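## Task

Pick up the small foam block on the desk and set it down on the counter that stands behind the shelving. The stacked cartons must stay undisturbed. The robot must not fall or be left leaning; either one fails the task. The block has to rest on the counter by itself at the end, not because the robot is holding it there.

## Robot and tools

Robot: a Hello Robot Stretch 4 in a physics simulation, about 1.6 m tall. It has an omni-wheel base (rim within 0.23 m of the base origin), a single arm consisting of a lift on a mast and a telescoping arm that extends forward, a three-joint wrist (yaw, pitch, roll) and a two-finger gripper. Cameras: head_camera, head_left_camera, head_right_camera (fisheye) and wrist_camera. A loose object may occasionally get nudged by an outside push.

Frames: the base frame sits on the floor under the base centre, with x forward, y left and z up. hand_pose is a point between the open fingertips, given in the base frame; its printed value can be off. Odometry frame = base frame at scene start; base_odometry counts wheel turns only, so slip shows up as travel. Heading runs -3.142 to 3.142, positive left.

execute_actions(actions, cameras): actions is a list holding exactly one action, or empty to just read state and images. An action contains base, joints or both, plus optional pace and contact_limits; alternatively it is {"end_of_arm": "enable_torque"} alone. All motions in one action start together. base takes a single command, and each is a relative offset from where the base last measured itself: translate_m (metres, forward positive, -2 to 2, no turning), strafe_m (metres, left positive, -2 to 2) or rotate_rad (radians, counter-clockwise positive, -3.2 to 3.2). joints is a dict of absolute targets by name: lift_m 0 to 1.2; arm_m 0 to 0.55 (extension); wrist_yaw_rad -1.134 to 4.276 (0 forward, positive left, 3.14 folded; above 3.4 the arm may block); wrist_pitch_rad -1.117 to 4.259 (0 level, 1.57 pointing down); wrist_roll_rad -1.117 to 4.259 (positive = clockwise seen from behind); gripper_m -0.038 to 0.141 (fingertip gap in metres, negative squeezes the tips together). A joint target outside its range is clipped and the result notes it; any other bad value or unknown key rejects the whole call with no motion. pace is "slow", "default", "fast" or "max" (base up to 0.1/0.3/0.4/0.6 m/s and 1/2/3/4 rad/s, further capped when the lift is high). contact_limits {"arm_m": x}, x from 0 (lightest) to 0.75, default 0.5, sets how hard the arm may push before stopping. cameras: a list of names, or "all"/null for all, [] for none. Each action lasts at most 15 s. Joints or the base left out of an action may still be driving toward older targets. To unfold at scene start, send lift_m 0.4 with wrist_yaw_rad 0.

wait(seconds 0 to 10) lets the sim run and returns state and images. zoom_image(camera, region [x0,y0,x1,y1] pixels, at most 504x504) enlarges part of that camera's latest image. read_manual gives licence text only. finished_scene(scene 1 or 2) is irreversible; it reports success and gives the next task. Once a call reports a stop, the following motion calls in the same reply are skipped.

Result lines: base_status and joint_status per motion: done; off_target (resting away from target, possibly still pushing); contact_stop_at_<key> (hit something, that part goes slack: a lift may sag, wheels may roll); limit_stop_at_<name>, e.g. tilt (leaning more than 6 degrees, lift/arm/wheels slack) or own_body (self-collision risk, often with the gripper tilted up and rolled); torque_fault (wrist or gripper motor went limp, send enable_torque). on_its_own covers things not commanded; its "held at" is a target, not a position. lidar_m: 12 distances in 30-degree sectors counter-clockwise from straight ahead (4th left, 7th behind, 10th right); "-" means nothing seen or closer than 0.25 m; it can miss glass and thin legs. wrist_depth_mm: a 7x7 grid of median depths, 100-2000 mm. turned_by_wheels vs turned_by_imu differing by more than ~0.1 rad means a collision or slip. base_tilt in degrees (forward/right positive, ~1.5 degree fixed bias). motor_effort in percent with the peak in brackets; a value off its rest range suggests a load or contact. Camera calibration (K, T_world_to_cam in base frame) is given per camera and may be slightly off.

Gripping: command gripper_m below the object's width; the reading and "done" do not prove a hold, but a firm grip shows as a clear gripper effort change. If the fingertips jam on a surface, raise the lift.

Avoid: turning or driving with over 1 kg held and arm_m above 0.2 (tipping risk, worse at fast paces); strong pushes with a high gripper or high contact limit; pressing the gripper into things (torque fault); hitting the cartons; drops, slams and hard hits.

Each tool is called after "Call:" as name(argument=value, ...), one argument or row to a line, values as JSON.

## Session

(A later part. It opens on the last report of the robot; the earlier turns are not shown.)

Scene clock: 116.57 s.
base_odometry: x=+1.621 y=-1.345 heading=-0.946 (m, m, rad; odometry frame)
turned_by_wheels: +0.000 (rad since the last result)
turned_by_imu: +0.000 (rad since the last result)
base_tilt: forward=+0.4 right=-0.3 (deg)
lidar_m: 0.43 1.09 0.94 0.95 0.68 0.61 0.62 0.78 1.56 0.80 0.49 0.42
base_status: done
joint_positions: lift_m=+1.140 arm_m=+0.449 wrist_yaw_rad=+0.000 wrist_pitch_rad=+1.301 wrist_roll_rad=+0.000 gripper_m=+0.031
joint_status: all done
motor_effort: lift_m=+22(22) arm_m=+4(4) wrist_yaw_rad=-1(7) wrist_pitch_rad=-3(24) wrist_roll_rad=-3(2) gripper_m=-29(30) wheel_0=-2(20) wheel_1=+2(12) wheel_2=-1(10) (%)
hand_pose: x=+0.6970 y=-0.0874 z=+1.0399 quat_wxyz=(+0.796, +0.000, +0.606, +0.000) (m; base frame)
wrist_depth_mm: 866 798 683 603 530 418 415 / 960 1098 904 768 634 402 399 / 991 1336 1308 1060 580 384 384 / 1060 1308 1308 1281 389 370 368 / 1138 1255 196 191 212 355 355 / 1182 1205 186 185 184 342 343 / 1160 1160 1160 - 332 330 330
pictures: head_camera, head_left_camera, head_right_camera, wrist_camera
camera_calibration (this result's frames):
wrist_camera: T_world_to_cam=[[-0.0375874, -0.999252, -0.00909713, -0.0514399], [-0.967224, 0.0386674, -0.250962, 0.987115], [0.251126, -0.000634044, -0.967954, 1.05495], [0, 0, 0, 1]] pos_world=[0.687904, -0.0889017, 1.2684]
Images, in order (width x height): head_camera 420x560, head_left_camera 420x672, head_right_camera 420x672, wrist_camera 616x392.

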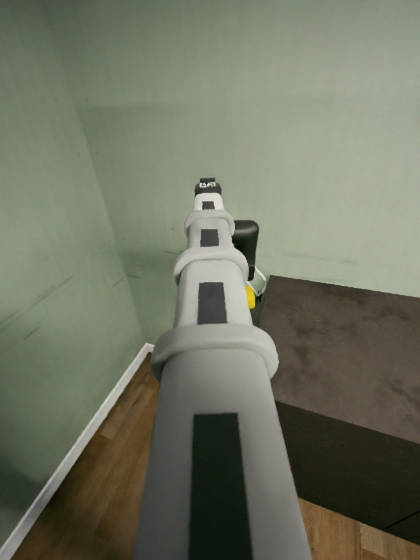

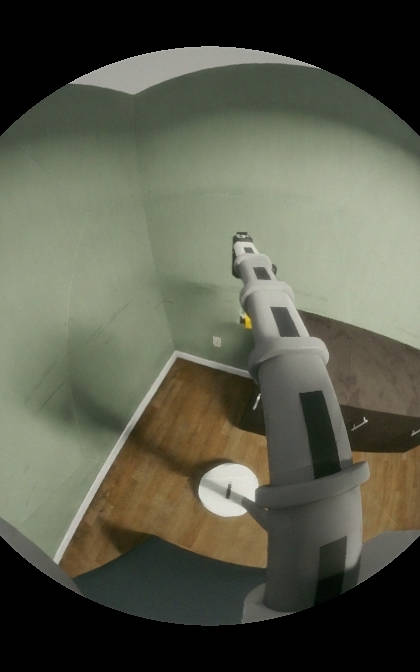

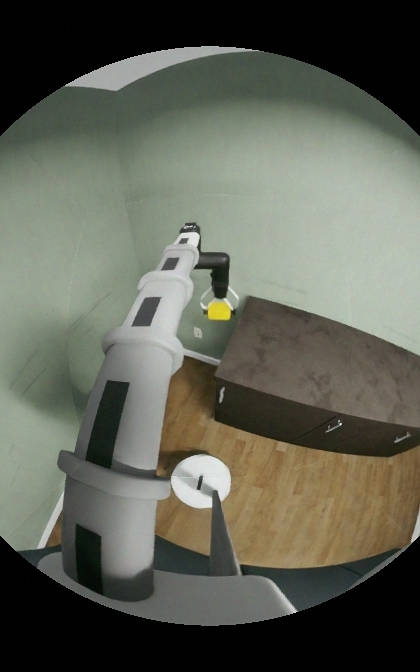

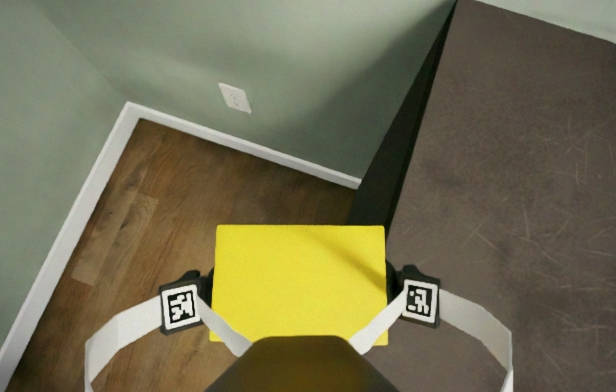

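Call:
execute_actions(
  actions=[
    {"base":{"rotate_rad":-0.6}},
  ],
  cameras=["head_right_camera","wrist_camera"],
)

Scene clock: 122.70 s.
base_odometry: x=+1.621 y=-1.345 heading=-1.545 (m, m, rad; odometry frame)
turned_by_wheels: -0.600 (rad since the last result)
turned_by_imu: -0.601 (rad since the last result)
base_tilt: forward=+0.5 right=-0.2 (deg)
lidar_m: 0.40 0.40 1.12 0.98 0.95 1.16 0.62 0.61 0.73 1.35 0.92 0.53
base_status: done
joint_positions: lift_m=+1.140 arm_m=+0.449 wrist_yaw_rad=+0.000 wrist_pitch_rad=+1.301 wrist_roll_rad=+0.000 gripper_m=+0.031
joint_status: not commanded
motor_effort: lift_m=+22(22) arm_m=+4(4) wrist_yaw_rad=-2(1) wrist_pitch_rad=-3(3) wrist_roll_rad=+1(1) gripper_m=-31(30) wheel_0=+2(5) wheel_1=+1(7) wheel_2=-1(6) (%)
hand_pose: x=+0.6971 y=-0.0874 z=+1.0399 quat_wxyz=(+0.796, +0.000, +0.606, +0.000) (m; base frame)
wrist_depth_mm: 415 415 415 415 418 418 418 / 399 399 399 399 399 402 402 / 384 382 382 384 384 387 384 / 368 368 368 368 368 368 370 / 355 355 196 191 212 355 355 / 342 338 186 185 183 343 343 / 329 327 329 - 332 329 330
pictures: head_right_camera, wrist_camera
camera_calibration (this result's frames):
wrist_camera: T_world_to_cam=[[-0.0375787, -0.999252, -0.0090966, -0.0514459], [-0.967213, 0.0386588, -0.251009, 0.98717], [0.251173, -0.000634234, -0.967942, 1.0549], [0, 0, 0, 1]] pos_world=[0.687908, -0.0889012, 1.2684]
Images, in order (width x height): head_right_camera 420x672, wrist_camera 616x392.

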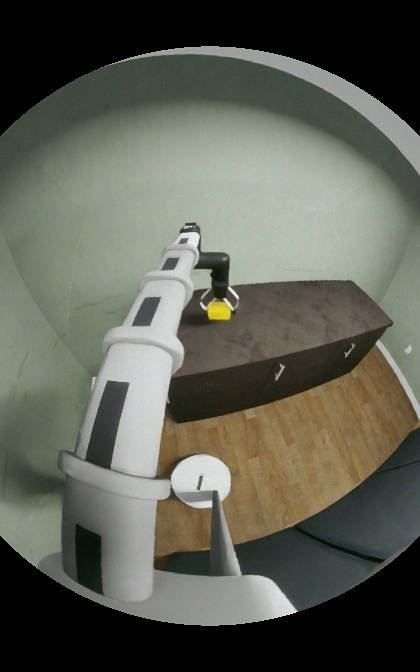

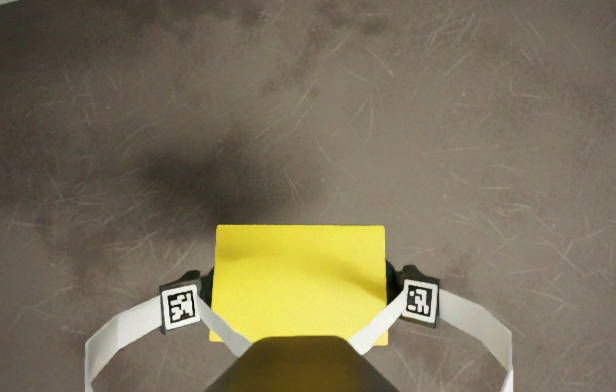

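Call:
execute_actions(
  actions=[
    {"joints":{"lift_m":1.036}},
  ],
  cameras=["wrist_camera"],
)

Call:
execute_actions(
  actions=[
    {"joints":{"gripper_m":0.135}},
  ],
  cameras=[],
)

Call:
execute_actions(
  actions=[
    {"joints":{"lift_m":1.12},"pace":"fast"},
  ],
  cameras=["wrist_camera","head_right_camera"],
)

Scene clock: 129.40 s.
base_odometry: x=+1.621 y=-1.345 heading=-1.545 (m, m, rad; odometry frame)
turned_by_wheels: +0.000 (rad since the last result)
turned_by_imu: +0.000 (rad since the last result)
base_tilt: forward=+0.4 right=-0.4 (deg)
lidar_m: 0.44 0.40 1.12 0.96 0.93 1.14 0.62 0.61 0.71 1.30 0.88 0.52
base_status: not commanded
joint_positions: lift_m=+1.036 arm_m=+0.449 wrist_yaw_rad=+0.000 wrist_pitch_rad=+1.301 wrist_roll_rad=+0.000 gripper_m=+0.031
joint_status: all done
motor_effort: lift_m=+15(20) arm_m=+4(4) wrist_yaw_rad=+0(3) wrist_pitch_rad=-3(3) wrist_roll_rad=+1(1) gripper_m=-30(29) wheel_0=+1(1) wheel_1=+1(1) wheel_2=-1(1) (%)
hand_pose: x=+0.6971 y=-0.0874 z=+0.9364 quat_wxyz=(+0.796, +0.000, +0.606, +0.000) (m; base frame)
wrist_depth_mm: 296 296 296 296 297 298 298 / 283 283 282 283 285 285 285 / 271 272 272 272 273 273 273 / 260 262 262 262 263 263 263 / 251 252 195 191 211 253 253 / 242 239 186 185 184 242 244 / 235 233 235 - 236 234 236
pictures: wrist_camera
camera_calibration (this result's frames):
wrist_camera: T_world_to_cam=[[-0.0375788, -0.999252, -0.00909719, -0.052386], [-0.967209, 0.0386591, -0.251022, 0.961223], [0.251186, -0.000634231, -0.967939, 0.954775], [0, 0, 0, 1]] pos_world=[0.687909, -0.0889012, 1.16498]
Images, in order (width x height): wrist_camera 616x392.

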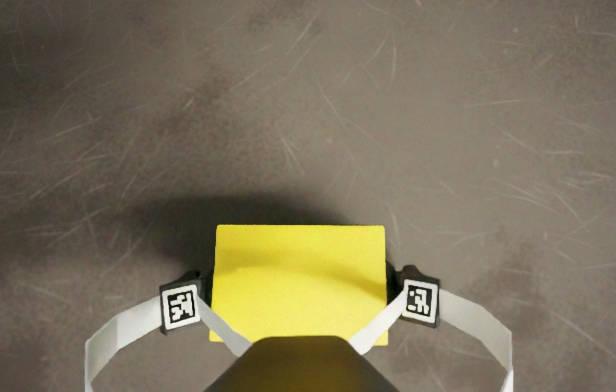

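Scene clock: 131.40 s.
base_odometry: x=+1.621 y=-1.345 heading=-1.545 (m, m, rad; odometry frame)
turned_by_wheels: +0.000 (rad since the last result)
turned_by_imu: +0.000 (rad since the last result)
base_tilt: forward=+0.4 right=-0.1 (deg)
lidar_m: 0.43 0.44 1.12 0.94 0.94 1.12 0.61 0.60 0.73 1.32 0.89 0.52
base_status: not commanded
joint_positions: lift_m=+1.036 arm_m=+0.449 wrist_yaw_rad=+0.000 wrist_pitch_rad=+1.301 wrist_roll_rad=+0.000 gripper_m=+0.135
joint_status: all done
motor_effort: lift_m=+15(15) arm_m=+4(4) wrist_yaw_rad=-2(1) wrist_pitch_rad=-3(3) wrist_roll_rad=+0(1) gripper_m=+0(28) wheel_0=+1(1) wheel_1=+1(1) wheel_2=-1(1) (%)
hand_pose: x=+0.6971 y=-0.0874 z=+0.9364 quat_wxyz=(+0.796, +0.000, +0.606, +0.000) (m; base frame)
wrist_depth_mm: 296 296 296 297 297 297 298 / 282 282 283 285 285 286 286 / 272 272 272 273 274 273 274 / 262 263 263 262 262 263 263 / 252 252 249 208 250 253 253 / 243 239 202 200 202 242 244 / 234 233 235 - 236 236 236
pictures: none
No camera images: the call's "cameras" was empty. Leave "cameras" out to get every camera's image.

Scene clock: 132.50 s.
base_odometry: x=+1.621 y=-1.345 heading=-1.545 (m, m, rad; odometry frame)
turned_by_wheels: +0.000 (rad since the last result)
turned_by_imu: +0.000 (rad since the last result)
base_tilt: forward=+0.4 right=-0.4 (deg)
lidar_m: 0.43 0.43 1.11 0.93 0.96 1.13 0.61 0.61 0.75 1.28 0.86 0.52
base_status: not commanded
joint_positions: lift_m=+1.120 arm_m=+0.449 wrist_yaw_rad=+0.000 wrist_pitch_rad=+1.301 wrist_roll_rad=+0.000 gripper_m=+0.135
joint_status: all done
motor_effort: lift_m=+21(23) arm_m=+4(4) wrist_yaw_rad=-3(2) wrist_pitch_rad=-2(3) wrist_roll_rad=-1(2) gripper_m=-2(0) wheel_0=+1(1) wheel_1=+1(1) wheel_2=-1(1) (%)
hand_pose: x=+0.6971 y=-0.0874 z=+1.0199 quat_wxyz=(+0.796, +0.000, +0.606, +0.000) (m; base frame)
wrist_depth_mm: 394 392 394 392 394 397 399 / 375 375 379 377 377 379 377 / 362 362 362 362 362 364 364 / 349 347 349 347 349 349 349 / 334 334 334 291 336 338 336 / 322 319 319 281 320 324 324 / 310 310 310 - 312 314 314
pictures: head_right_camera, wrist_camera
camera_calibration (this result's frames):
wrist_camera: T_world_to_cam=[[-0.0376231, -0.999251, -0.00910301, -0.0515915], [-0.967169, 0.0387033, -0.251171, 0.982348], [0.251335, -0.000645685, -0.9679, 1.03544], [0, 0, 0, 1]] pos_world=[0.687912, -0.0889043, 1.24847]
Images, in order (width x height): head_right_camera 420x672, wrist_camera 616x392.

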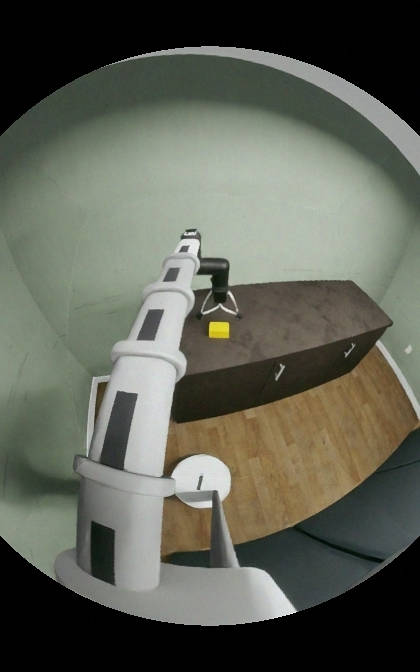

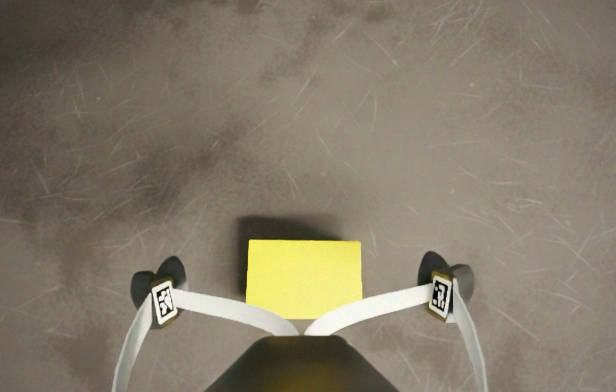

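Call:
finished_scene(
  scene=1,
)

The scene is finished: the task was done.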